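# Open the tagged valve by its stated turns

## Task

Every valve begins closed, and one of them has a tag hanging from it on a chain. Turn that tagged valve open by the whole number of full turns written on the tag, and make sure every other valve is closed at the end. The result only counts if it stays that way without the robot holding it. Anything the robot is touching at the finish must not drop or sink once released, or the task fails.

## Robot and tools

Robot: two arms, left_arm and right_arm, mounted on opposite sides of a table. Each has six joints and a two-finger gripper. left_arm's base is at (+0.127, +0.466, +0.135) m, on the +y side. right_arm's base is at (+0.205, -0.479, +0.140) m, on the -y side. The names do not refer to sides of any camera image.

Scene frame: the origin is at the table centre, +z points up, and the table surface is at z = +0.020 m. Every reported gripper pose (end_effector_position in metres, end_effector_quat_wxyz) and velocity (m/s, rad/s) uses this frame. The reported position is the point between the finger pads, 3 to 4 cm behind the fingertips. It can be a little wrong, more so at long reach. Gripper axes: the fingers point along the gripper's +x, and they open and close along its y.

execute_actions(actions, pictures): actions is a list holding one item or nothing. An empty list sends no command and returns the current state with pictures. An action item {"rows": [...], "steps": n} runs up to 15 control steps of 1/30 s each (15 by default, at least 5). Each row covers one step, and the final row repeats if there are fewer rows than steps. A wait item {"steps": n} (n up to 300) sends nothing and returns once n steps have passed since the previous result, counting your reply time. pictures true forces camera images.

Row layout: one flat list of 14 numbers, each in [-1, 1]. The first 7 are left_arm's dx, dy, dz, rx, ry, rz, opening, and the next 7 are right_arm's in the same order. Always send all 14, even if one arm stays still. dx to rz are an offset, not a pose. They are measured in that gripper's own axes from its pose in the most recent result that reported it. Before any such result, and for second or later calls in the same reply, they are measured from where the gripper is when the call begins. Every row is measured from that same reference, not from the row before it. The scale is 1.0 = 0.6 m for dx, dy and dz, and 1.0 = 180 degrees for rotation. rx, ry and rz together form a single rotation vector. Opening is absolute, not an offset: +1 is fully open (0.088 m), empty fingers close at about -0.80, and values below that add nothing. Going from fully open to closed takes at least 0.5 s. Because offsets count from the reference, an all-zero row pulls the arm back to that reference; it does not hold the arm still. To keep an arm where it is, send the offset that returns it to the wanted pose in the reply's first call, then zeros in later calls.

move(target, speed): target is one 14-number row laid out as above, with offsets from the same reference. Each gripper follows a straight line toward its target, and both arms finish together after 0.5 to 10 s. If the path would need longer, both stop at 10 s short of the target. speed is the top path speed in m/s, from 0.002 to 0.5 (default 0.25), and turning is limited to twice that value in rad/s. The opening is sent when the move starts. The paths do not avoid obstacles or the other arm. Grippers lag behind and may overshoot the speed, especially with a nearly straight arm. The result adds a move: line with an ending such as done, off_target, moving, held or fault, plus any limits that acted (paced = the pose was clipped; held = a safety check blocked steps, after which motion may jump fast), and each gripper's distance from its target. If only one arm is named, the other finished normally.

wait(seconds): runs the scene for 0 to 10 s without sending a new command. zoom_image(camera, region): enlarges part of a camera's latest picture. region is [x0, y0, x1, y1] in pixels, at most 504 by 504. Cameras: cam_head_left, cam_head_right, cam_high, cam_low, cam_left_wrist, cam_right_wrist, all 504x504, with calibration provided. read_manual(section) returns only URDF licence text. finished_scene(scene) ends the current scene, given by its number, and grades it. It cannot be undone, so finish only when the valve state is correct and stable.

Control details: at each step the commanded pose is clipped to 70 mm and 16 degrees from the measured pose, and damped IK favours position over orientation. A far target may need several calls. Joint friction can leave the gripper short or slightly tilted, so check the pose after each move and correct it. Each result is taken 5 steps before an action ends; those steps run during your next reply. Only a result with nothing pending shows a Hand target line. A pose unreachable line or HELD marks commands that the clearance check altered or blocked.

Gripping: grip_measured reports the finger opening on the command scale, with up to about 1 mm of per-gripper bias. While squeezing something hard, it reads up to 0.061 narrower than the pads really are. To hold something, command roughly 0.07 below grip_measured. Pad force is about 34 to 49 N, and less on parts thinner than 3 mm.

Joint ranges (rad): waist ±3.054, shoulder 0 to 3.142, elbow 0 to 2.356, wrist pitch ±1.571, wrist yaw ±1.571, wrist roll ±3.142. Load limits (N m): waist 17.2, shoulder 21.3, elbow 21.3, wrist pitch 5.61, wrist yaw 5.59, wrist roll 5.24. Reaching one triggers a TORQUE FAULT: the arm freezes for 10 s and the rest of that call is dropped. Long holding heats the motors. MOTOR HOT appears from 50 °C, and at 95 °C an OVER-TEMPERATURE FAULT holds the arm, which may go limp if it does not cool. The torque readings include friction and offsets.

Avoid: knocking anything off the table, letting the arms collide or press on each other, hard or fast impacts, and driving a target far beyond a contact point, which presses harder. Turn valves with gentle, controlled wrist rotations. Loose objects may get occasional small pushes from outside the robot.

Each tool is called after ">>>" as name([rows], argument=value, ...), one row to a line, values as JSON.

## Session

>>> execute_actions(actions=[])

Scene clock: 0.00 s of 5350.00 s.
left_arm: end_effector_position=(+0.2100, +0.1599, +0.4601) grip_measured=+0.839 end_effector_quat_wxyz=(+0.793, -0.016, -0.023, -0.608) end_effector_velocity=(+0.002, +0.001, +0.000) end_effector_angular_velocity=(+0.000, +0.008, +0.009) | right_arm: end_effector_position=(-0.0752, -0.2021, +0.2738) grip_measured=+0.828 end_effector_quat_wxyz=(+0.426, -0.555, +0.459, +0.547) end_effector_velocity=(+0.001, -0.002, +0.000) end_effector_angular_velocity=(-0.010, +0.000, +0.005)
Joint positions: left_arm=[0.003 0.857 0.656 0.257 0.006 0.001 0.08 ] | right_arm=[ 0.912  2.068  1.892 -1.412 -0.044  0.556  0.08 ]
Joint velocities: left_arm=[ 0.002 -0.002  0.002 -0.007 -0.007 -0.007 -0.   ] | right_arm=[-0.002 -0.002 -0.002 -0.007 -0.007 -0.007 -0.   ]
Joint torques (N m, as the arm reports them, + toward a larger angle): no reading
External joint torques (N m, as the arm's controller estimates them; a push from outside toward a larger angle lowers the number): no reading
Heat: left arm: hottest shoulder 26 °C (+0.0 °C/min); right arm: hottest elbow 25 °C (+0.0 °C/min).
Hand target (left_arm): +0.210, +0.160, +0.460; +0.793, -0.016, -0.023, -0.608
Hand target (right_arm): -0.075, -0.202, +0.274; -0.426, +0.555, -0.459, -0.547
camera_calibration (this result's frames):
cam_left_wrist: T_world_to_cam=[[-0.957315, -0.284628, -0.0503523, 0.278496], [-0.0419563, 0.309189, -0.950075, 0.418429], [0.285986, -0.907408, -0.307933, 0.305559], [0, 0, 0, 1]] pos_world=[0.196778, 0.227161, 0.505653]
cam_right_wrist: T_world_to_cam=[[0.982147, 0.18689, 0.0214579, 0.113639], [0.167651, -0.921321, 0.350799, -0.233299], [0.0853303, -0.340939, -0.936205, 0.270802], [0, 0, 0, 1]] pos_world=[-0.0956049, -0.143854, 0.332928]

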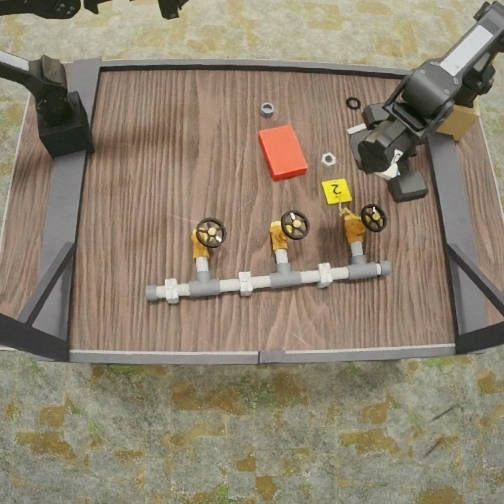

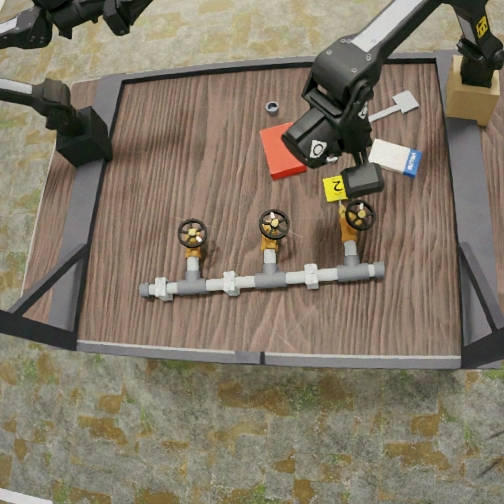

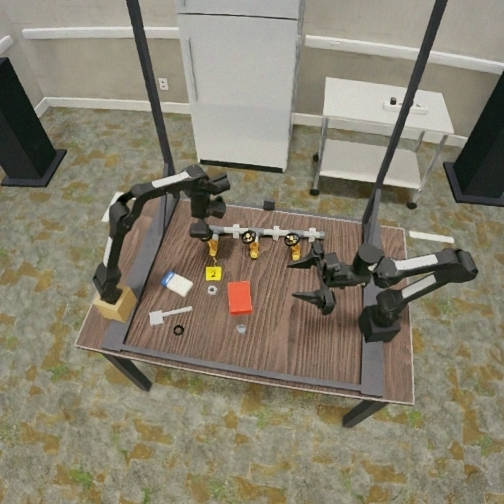

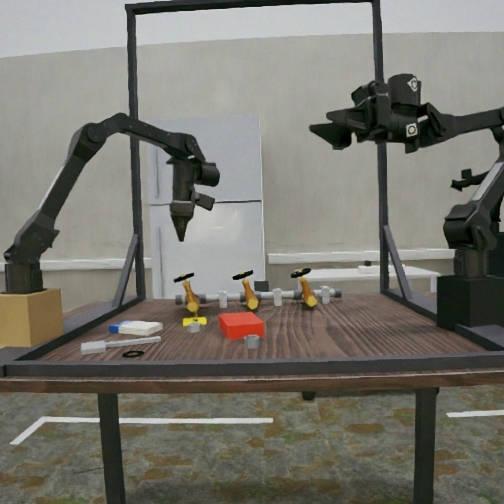

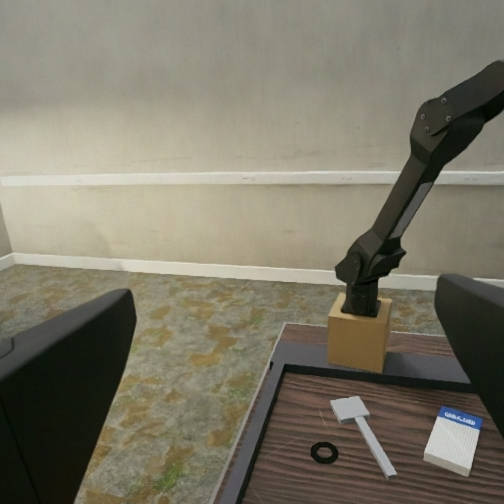

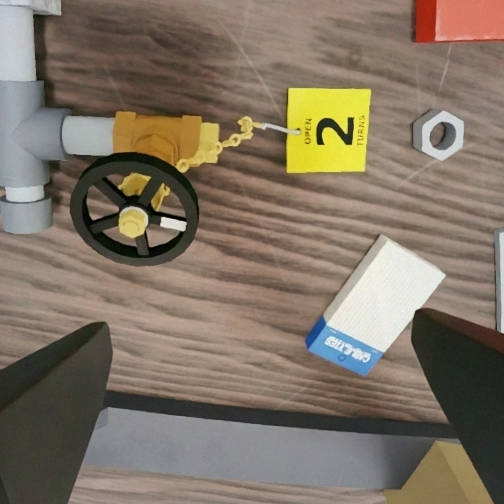

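>>> zoom_image(camera="cam_low", region=[150, 250, 270, 330])

>>> zoom_image(camera="cam_head_left", region=[310, 170, 410, 290])

Region (150, 250, 270, 330) of cam_low's 504x504 image, scaled by 4.200, with more detail than that image has.

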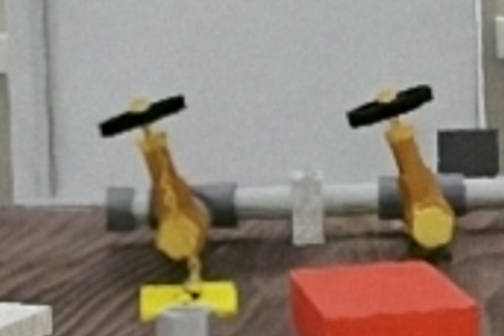

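Region (310, 170, 410, 290) of cam_head_left's 504x504 image, scaled by 4.200, with more detail than that image has.

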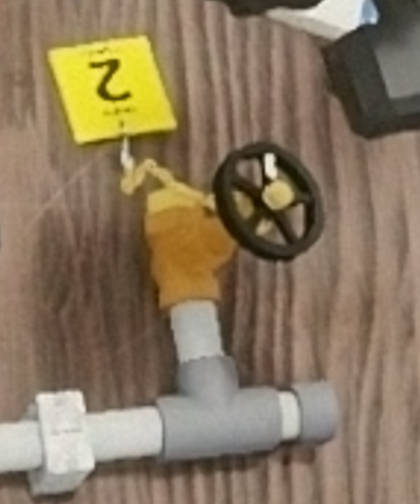

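>>> move(target=[0,0,0,0,0,0,0.84,0.137,0.100,-0.020,0.722,-0.076,0.129,1], speed=0.5)

Scene clock: 3.93 s of 5350.00 s.
left_arm: end_effector_position=(+0.2100, +0.1599, +0.4601) grip_measured=+0.839 end_effector_quat_wxyz=(+0.793, -0.016, -0.023, -0.608) end_effector_velocity=(+0.002, +0.002, -0.003) end_effector_angular_velocity=(+0.005, +0.010, +0.019) | right_arm: end_effector_position=(-0.1309, -0.2304, +0.1978) grip_measured=+0.989 end_effector_quat_wxyz=(+0.622, +0.283, +0.727, -0.071) end_effector_velocity=(+0.003, -0.002, -0.001) end_effector_angular_velocity=(-0.005, -0.025, +0.008)
Joint positions: left_arm=[0.003 0.857 0.656 0.257 0.006 0.001 0.08 ] | right_arm=[ 1.158  1.989  1.43  -0.778  0.243  3.077  0.087]
Joint velocities: left_arm=[-0.002 -0.007 -0.007 -0.007 -0.022 -0.007 -0.   ] | right_arm=[ 0.002  0.002  0.002 -0.022  0.007 -0.007  0.   ]
Joint torques (N m, as the arm reports them, + toward a larger angle): left_arm=[ 0.02 -1.95  6.29  1.54 -0.01  0.04] | right_arm=[ 0.23 -7.52  7.48  0.97  0.28  0.06]
External joint torques (N m, as the arm's controller estimates them; a push from outside toward a larger angle lowers the number): left_arm=[ 0.01  0.25 -0.82 -0.19 -0.01  0.03] | right_arm=[0.25 1.62 1.52 0.34 0.1  0.07]
Heat: left arm: hottest shoulder 26 °C (+0.0 °C/min); right arm: hottest elbow 25 °C (+0.0 °C/min).
Hand target (left_arm): +0.210, +0.160, +0.460; +0.793, -0.016, -0.023, -0.608
Hand target (right_arm): -0.132, -0.231, +0.193; +0.626, +0.283, +0.723, -0.072
Off the commanded pose (left_arm): 0.000 m, 0 deg.
Off the commanded pose (right_arm): 0.004 m, 1 deg.
Kept back: nothing.
move: done
camera_calibration (this result's frames):
cam_left_wrist: T_world_to_cam=[[-0.957315, -0.284628, -0.0503523, 0.278496], [-0.0419563, 0.309189, -0.950075, 0.418429], [0.285986, -0.907408, -0.307933, 0.305559], [0, 0, 0, 1]] pos_world=[0.196778, 0.227161, 0.505653]
cam_right_wrist: T_world_to_cam=[[-0.523329, -0.829347, -0.19573, -0.213029], [-0.775403, 0.368221, 0.512994, -0.0817622], [-0.353378, 0.420234, -0.835779, 0.292768], [0, 0, 0, 1]] pos_world=[-0.071425, -0.2696, 0.244937]

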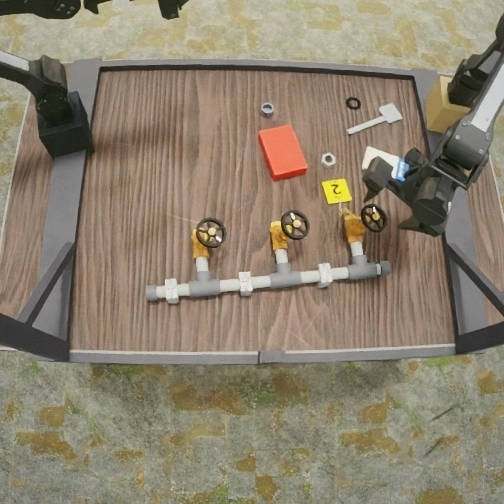

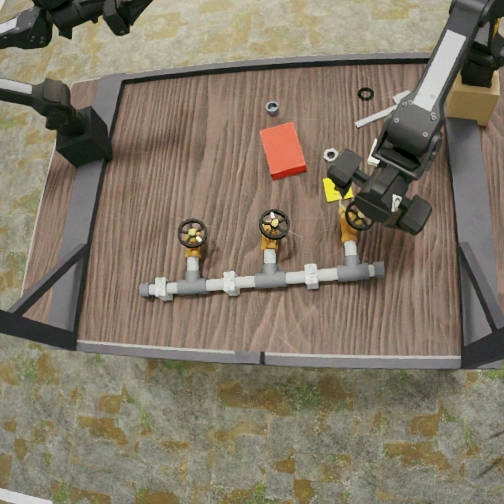

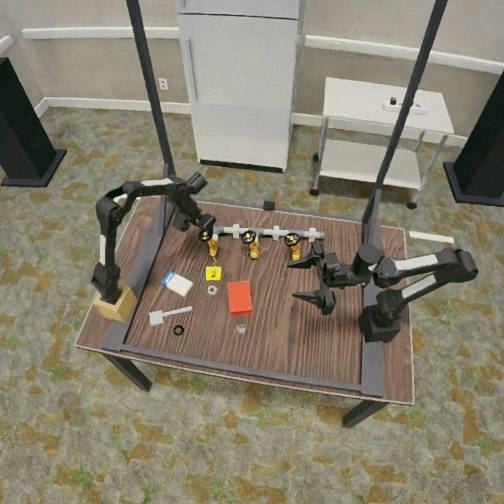

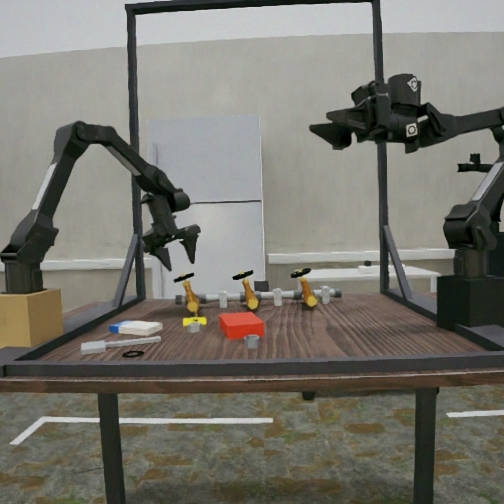

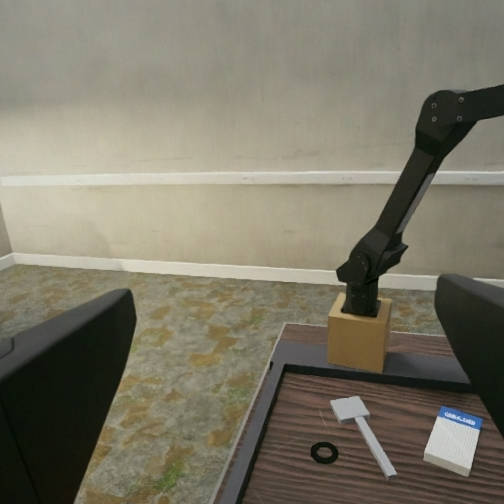

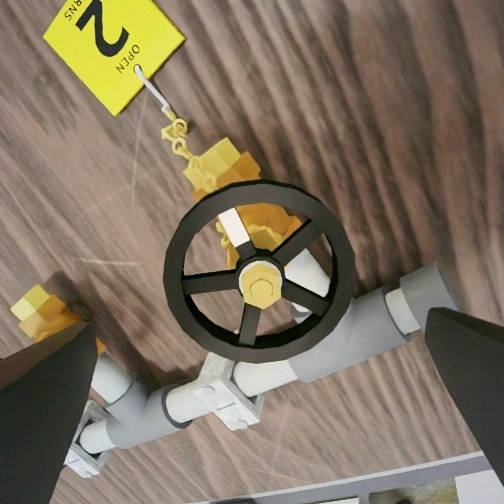

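>>> move(target=[0,0,0,0,0,0,0.84,0.092,0.002,0.017,0,0,0,1], speed=0.06)

>>> zoom_image(camera="cam_low", region=[130, 220, 250, 320])

Scene clock: 5.67 s of 5350.00 s.
left_arm: end_effector_position=(+0.2100, +0.1599, +0.4601) grip_measured=+0.839 end_effector_quat_wxyz=(+0.793, -0.016, -0.023, -0.608) end_effector_velocity=(+0.001, +0.002, -0.001) end_effector_angular_velocity=(+0.000, +0.008, +0.009) | right_arm: end_effector_position=(-0.1288, -0.2145, +0.1535) grip_measured=+0.989 end_effector_quat_wxyz=(+0.612, +0.288, +0.733, -0.068) end_effector_velocity=(+0.003, +0.003, -0.000) end_effector_angular_velocity=(+0.009, -0.009, +0.011)
Joint positions: left_arm=[0.003 0.857 0.656 0.257 0.006 0.001 0.08 ] | right_arm=[ 1.122  2.06   1.339 -0.581  0.238  3.04   0.087]
Joint velocities: left_arm=[ 0.002 -0.007 -0.002 -0.007 -0.007 -0.007 -0.   ] | right_arm=[-0.007 -0.002 -0.007  0.007  0.007 -0.022  0.   ]
Joint torques (N m, as the arm reports them, + toward a larger angle): left_arm=[-0.14 -1.99  6.41  1.58 -0.02  0.  ] | right_arm=[-0.29 -7.72  4.89  1.26  0.07 -0.11]
External joint torques (N m, as the arm's controller estimates them; a push from outside toward a larger angle lowers the number): left_arm=[-0.16  0.22 -0.74 -0.17 -0.02 -0.01] | right_arm=[-0.28  1.64 -0.78  0.58 -0.11 -0.09]
Heat: left arm: hottest shoulder 26 °C (+0.0 °C/min); right arm: hottest elbow 25 °C (+0.0 °C/min).
Hand target (left_arm): +0.210, +0.160, +0.460; +0.793, -0.016, -0.023, -0.608
Hand target (right_arm): -0.124, -0.216, +0.144; +0.622, +0.283, +0.727, -0.071
Off the commanded pose (left_arm): 0.000 m, 0 deg.
Off the commanded pose (right_arm): 0.011 m, 1 deg.
Kept back: nothing.
move: off_target (right_arm)
camera_calibration (this result's frames):
cam_left_wrist: T_world_to_cam=[[-0.957315, -0.284628, -0.0503523, 0.278496], [-0.0419563, 0.309189, -0.950075, 0.418429], [0.285986, -0.907408, -0.307933, 0.305559], [0, 0, 0, 1]] pos_world=[0.196778, 0.227161, 0.505653]
cam_right_wrist: T_world_to_cam=[[-0.527213, -0.826051, -0.199214, -0.206645], [-0.765155, 0.359541, 0.534104, -0.0669906], [-0.369572, 0.434017, -0.821612, 0.248533], [0, 0, 0, 1]] pos_world=[-0.0683532, -0.254481, 0.198812]

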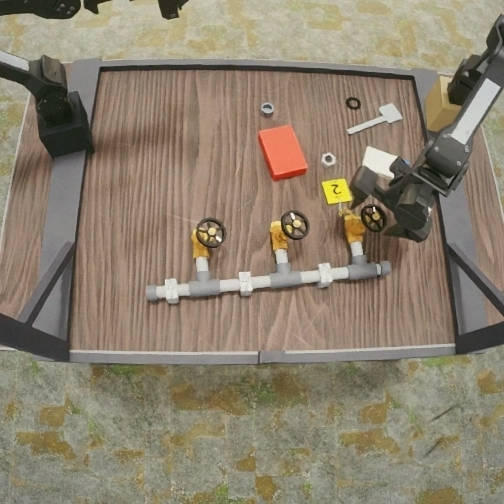

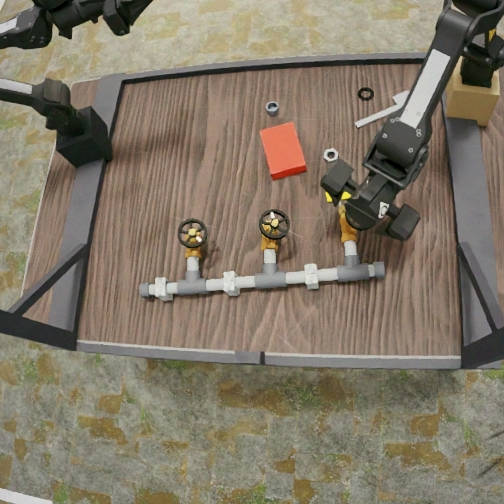

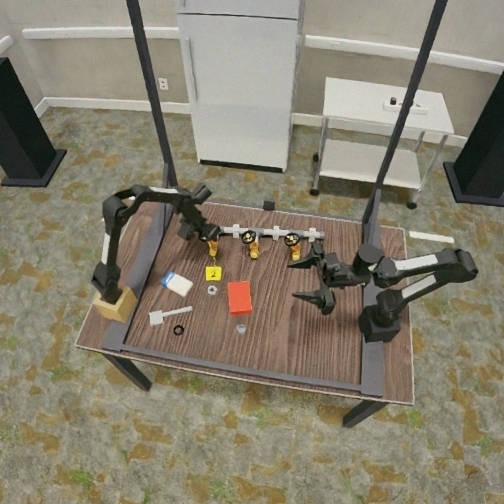

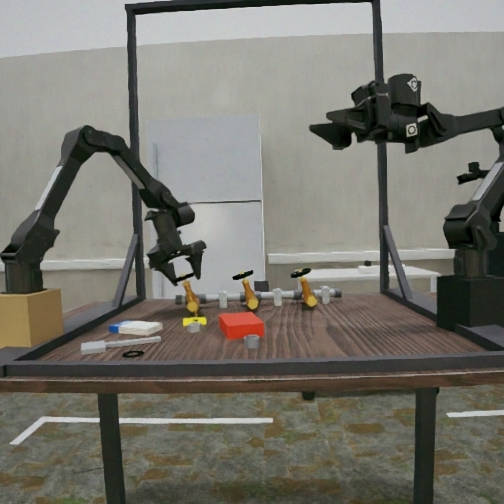

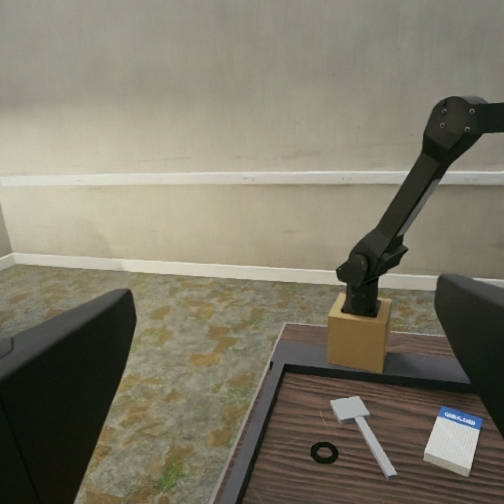

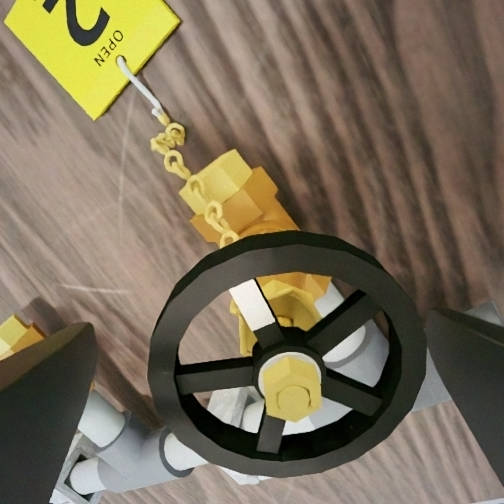

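Region (130, 220, 250, 320) of cam_low's 504x504 image, scaled by 4.200, with more detail than that image has.

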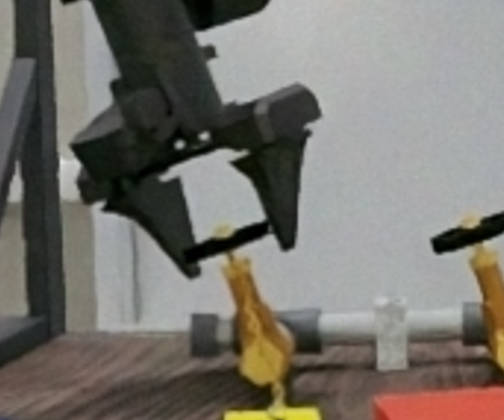

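>>> move(target=[0,0,0,0,0,0,0.84,0.028,-0.012,0.016,0.022,-0.012,0,1], speed=0.04)

Scene clock: 7.20 s of 5350.00 s.
left_arm: end_effector_position=(+0.2100, +0.1599, +0.4601) grip_measured=+0.839 end_effector_quat_wxyz=(+0.793, -0.016, -0.023, -0.608) end_effector_velocity=(-0.002, -0.000, -0.002) end_effector_angular_velocity=(+0.001, +0.023, -0.011) | right_arm: end_effector_position=(-0.1287, -0.2157, +0.1428) grip_measured=+0.989 end_effector_quat_wxyz=(+0.606, +0.310, +0.726, -0.098) end_effector_velocity=(+0.001, -0.001, +0.002) end_effector_angular_velocity=(-0.007, -0.001, +0.006)
Joint positions: left_arm=[0.003 0.857 0.656 0.257 0.006 0.001 0.08 ] | right_arm=[ 1.124  2.086  1.334 -0.566  0.238  3.12   0.087]
Joint velocities: left_arm=[-0.002 -0.002 -0.002 -0.007  0.007 -0.022  0.   ] | right_arm=[-0.002 -0.007 -0.002 -0.007 -0.007 -0.007 -0.   ]
Joint torques (N m, as the arm reports them, + toward a larger angle): left_arm=[-0.03 -1.99  6.35  1.55 -0.02  0.03] | right_arm=[ 0.29 -7.72  4.85  1.24  0.29  0.07]
External joint torques (N m, as the arm's controller estimates them; a push from outside toward a larger angle lowers the number): left_arm=[-0.02  0.19 -0.78 -0.19 -0.02  0.02] | right_arm=[ 0.33  1.85 -0.78  0.58  0.11  0.08]
Heat: left arm: hottest shoulder 26 °C (+0.0 °C/min); right arm: hottest elbow 25 °C (+0.0 °C/min).
Hand target (left_arm): +0.210, +0.160, +0.460; +0.793, -0.016, -0.023, -0.608
Hand target (right_arm): -0.125, -0.219, +0.134; +0.616, +0.307, +0.719, -0.099
Off the commanded pose (left_arm): 0.000 m, 0 deg.
Off the commanded pose (right_arm): 0.010 m, 1 deg.
Kept back: nothing.
move: off_target (right_arm)
camera_calibration (this result's frames):
cam_left_wrist: T_world_to_cam=[[-0.957315, -0.284628, -0.0503523, 0.278496], [-0.0419563, 0.309189, -0.950075, 0.418429], [0.285986, -0.907408, -0.307933, 0.305559], [0, 0, 0, 1]] pos_world=[0.196778, 0.227161, 0.505653]
cam_right_wrist: T_world_to_cam=[[-0.58918, -0.787768, -0.17969, -0.212183], [-0.728754, 0.422037, 0.539261, -0.0434332], [-0.348977, 0.448672, -0.822745, 0.246257], [0, 0, 0, 1]] pos_world=[-0.0707281, -0.259309, 0.187901]

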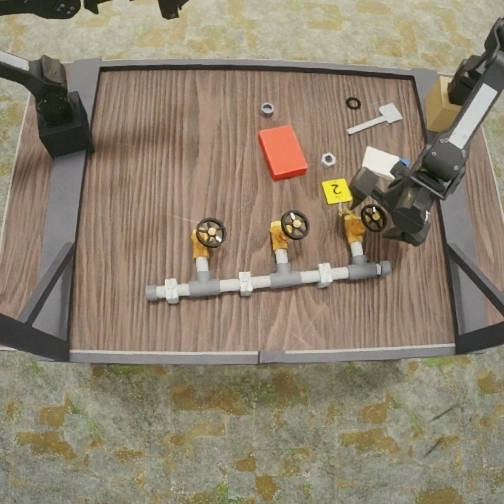

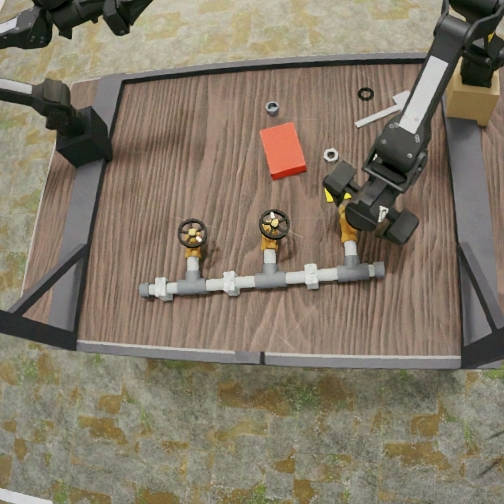

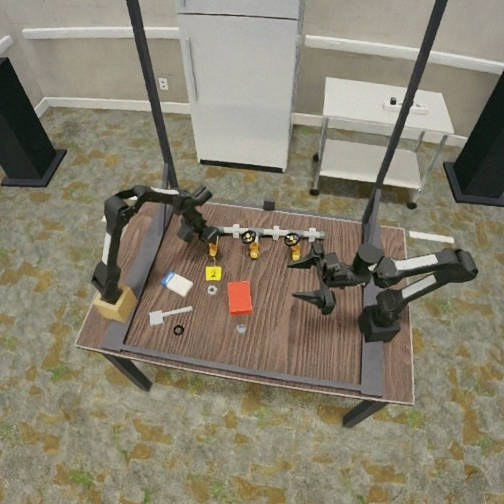

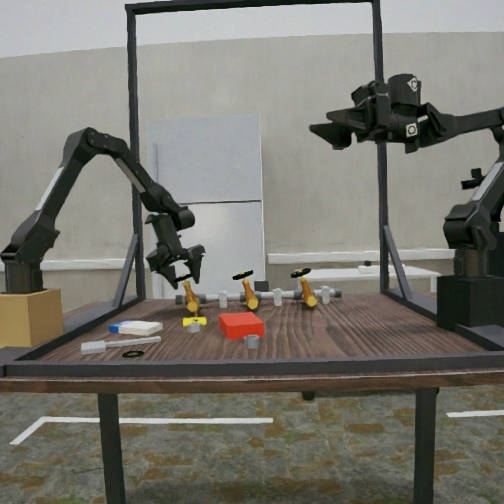

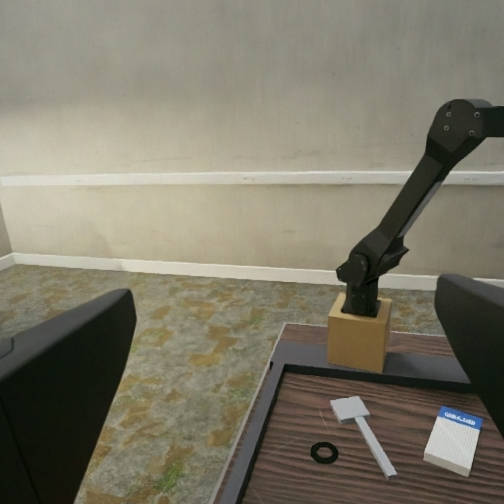

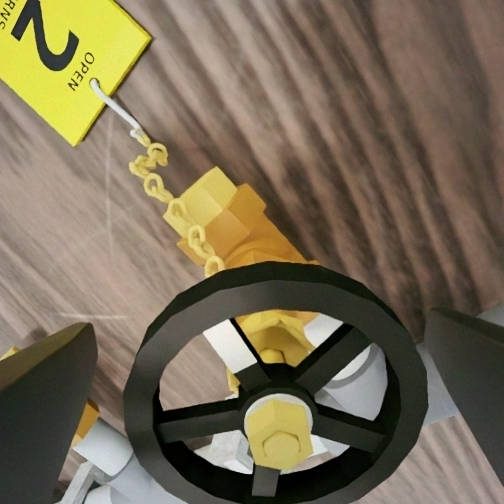

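>>> move(target=[0,0,0,0,0,0,0.84,0,-0.004,0,0,0,0,0.28], speed=0.04)

Scene clock: 8.13 s of 5350.00 s.
left_arm: end_effector_position=(+0.2100, +0.1599, +0.4601) grip_measured=+0.839 end_effector_quat_wxyz=(+0.793, -0.016, -0.023, -0.608) end_effector_velocity=(+0.004, +0.001, -0.002) end_effector_angular_velocity=(+0.005, +0.010, +0.024) | right_arm: end_effector_position=(-0.1288, -0.2159, +0.1428) grip_measured=+0.330 end_effector_quat_wxyz=(+0.606, +0.310, +0.726, -0.098) end_effector_velocity=(+0.000, -0.003, -0.000) end_effector_angular_velocity=(-0.009, -0.005, +0.011)
Joint positions: left_arm=[0.003 0.857 0.656 0.257 0.006 0.001 0.08 ] | right_arm=[ 1.125  2.086  1.334 -0.566  0.239  3.122  0.055]
Joint velocities: left_arm=[ 0.002 -0.002 -0.002 -0.007 -0.022 -0.007 -0.   ] | right_arm=[ 0.002 -0.002 -0.002 -0.007 -0.007 -0.007 -0.   ]
Joint torques (N m, as the arm reports them, + toward a larger angle): left_arm=[ 0.03 -2.04  6.4   1.56 -0.01  0.  ] | right_arm=[ 0.4  -9.31  6.18  1.19  0.21  0.08]
External joint torques (N m, as the arm's controller estimates them; a push from outside toward a larger angle lowers the number): left_arm=[ 0.    0.14 -0.73 -0.19  0.   -0.01] | right_arm=[0.35 0.17 0.57 0.52 0.03 0.09]
Heat: left arm: hottest shoulder 26 °C (+0.0 °C/min); right arm: hottest elbow 25 °C (+0.0 °C/min).
Hand target (left_arm): +0.210, +0.160, +0.460; +0.793, -0.016, -0.023, -0.608
Hand target (right_arm): -0.130, -0.218, +0.142; +0.606, +0.310, +0.726, -0.098
Off the commanded pose (left_arm): 0.000 m, 0 deg.
Off the commanded pose (right_arm): 0.002 m, 0 deg.
Kept back: nothing.
move: done
camera_calibration (this result's frames):
cam_left_wrist: T_world_to_cam=[[-0.957315, -0.284628, -0.0503523, 0.278496], [-0.0419563, 0.309189, -0.950075, 0.418429], [0.285986, -0.907408, -0.307933, 0.305559], [0, 0, 0, 1]] pos_world=[0.196778, 0.227161, 0.505653]
cam_right_wrist: T_world_to_cam=[[-0.590431, -0.786792, -0.179859, -0.212313], [-0.728068, 0.42306, 0.539386, -0.0431061], [-0.348293, 0.44942, -0.822626, 0.246565], [0, 0, 0, 1]] pos_world=[-0.0708634, -0.259621, 0.187895]

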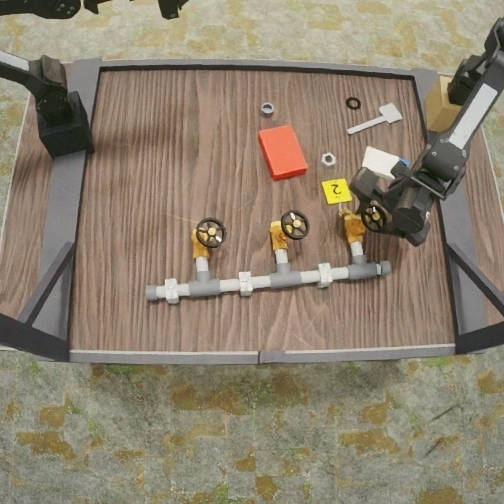

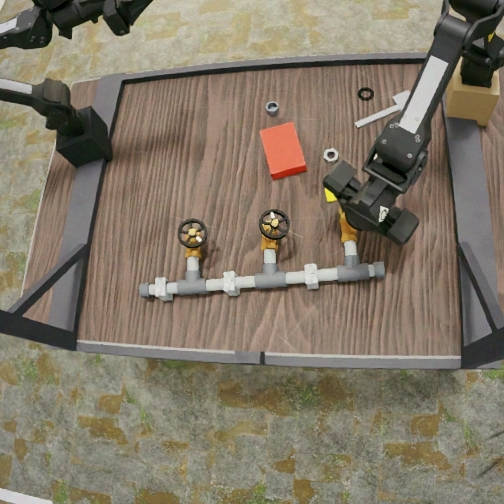

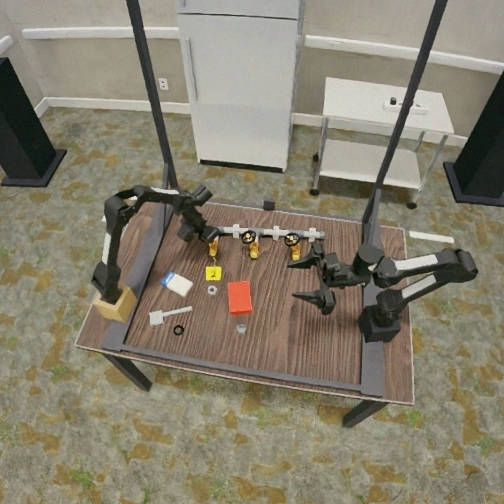

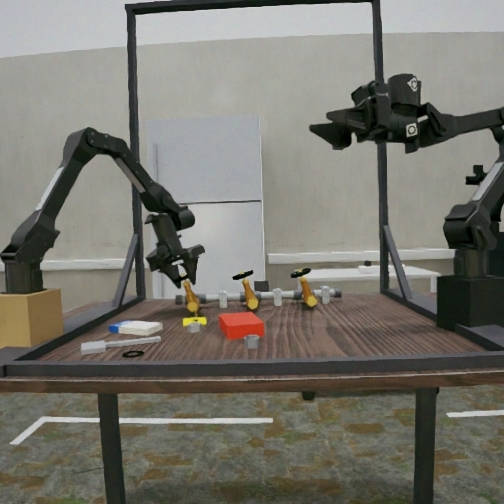

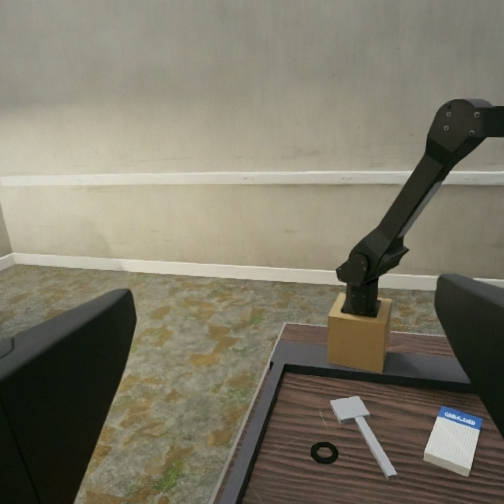

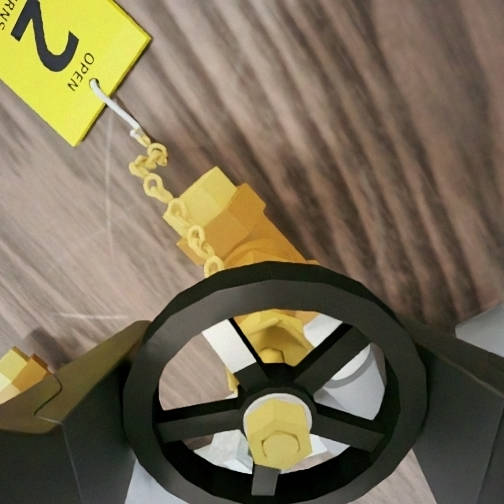

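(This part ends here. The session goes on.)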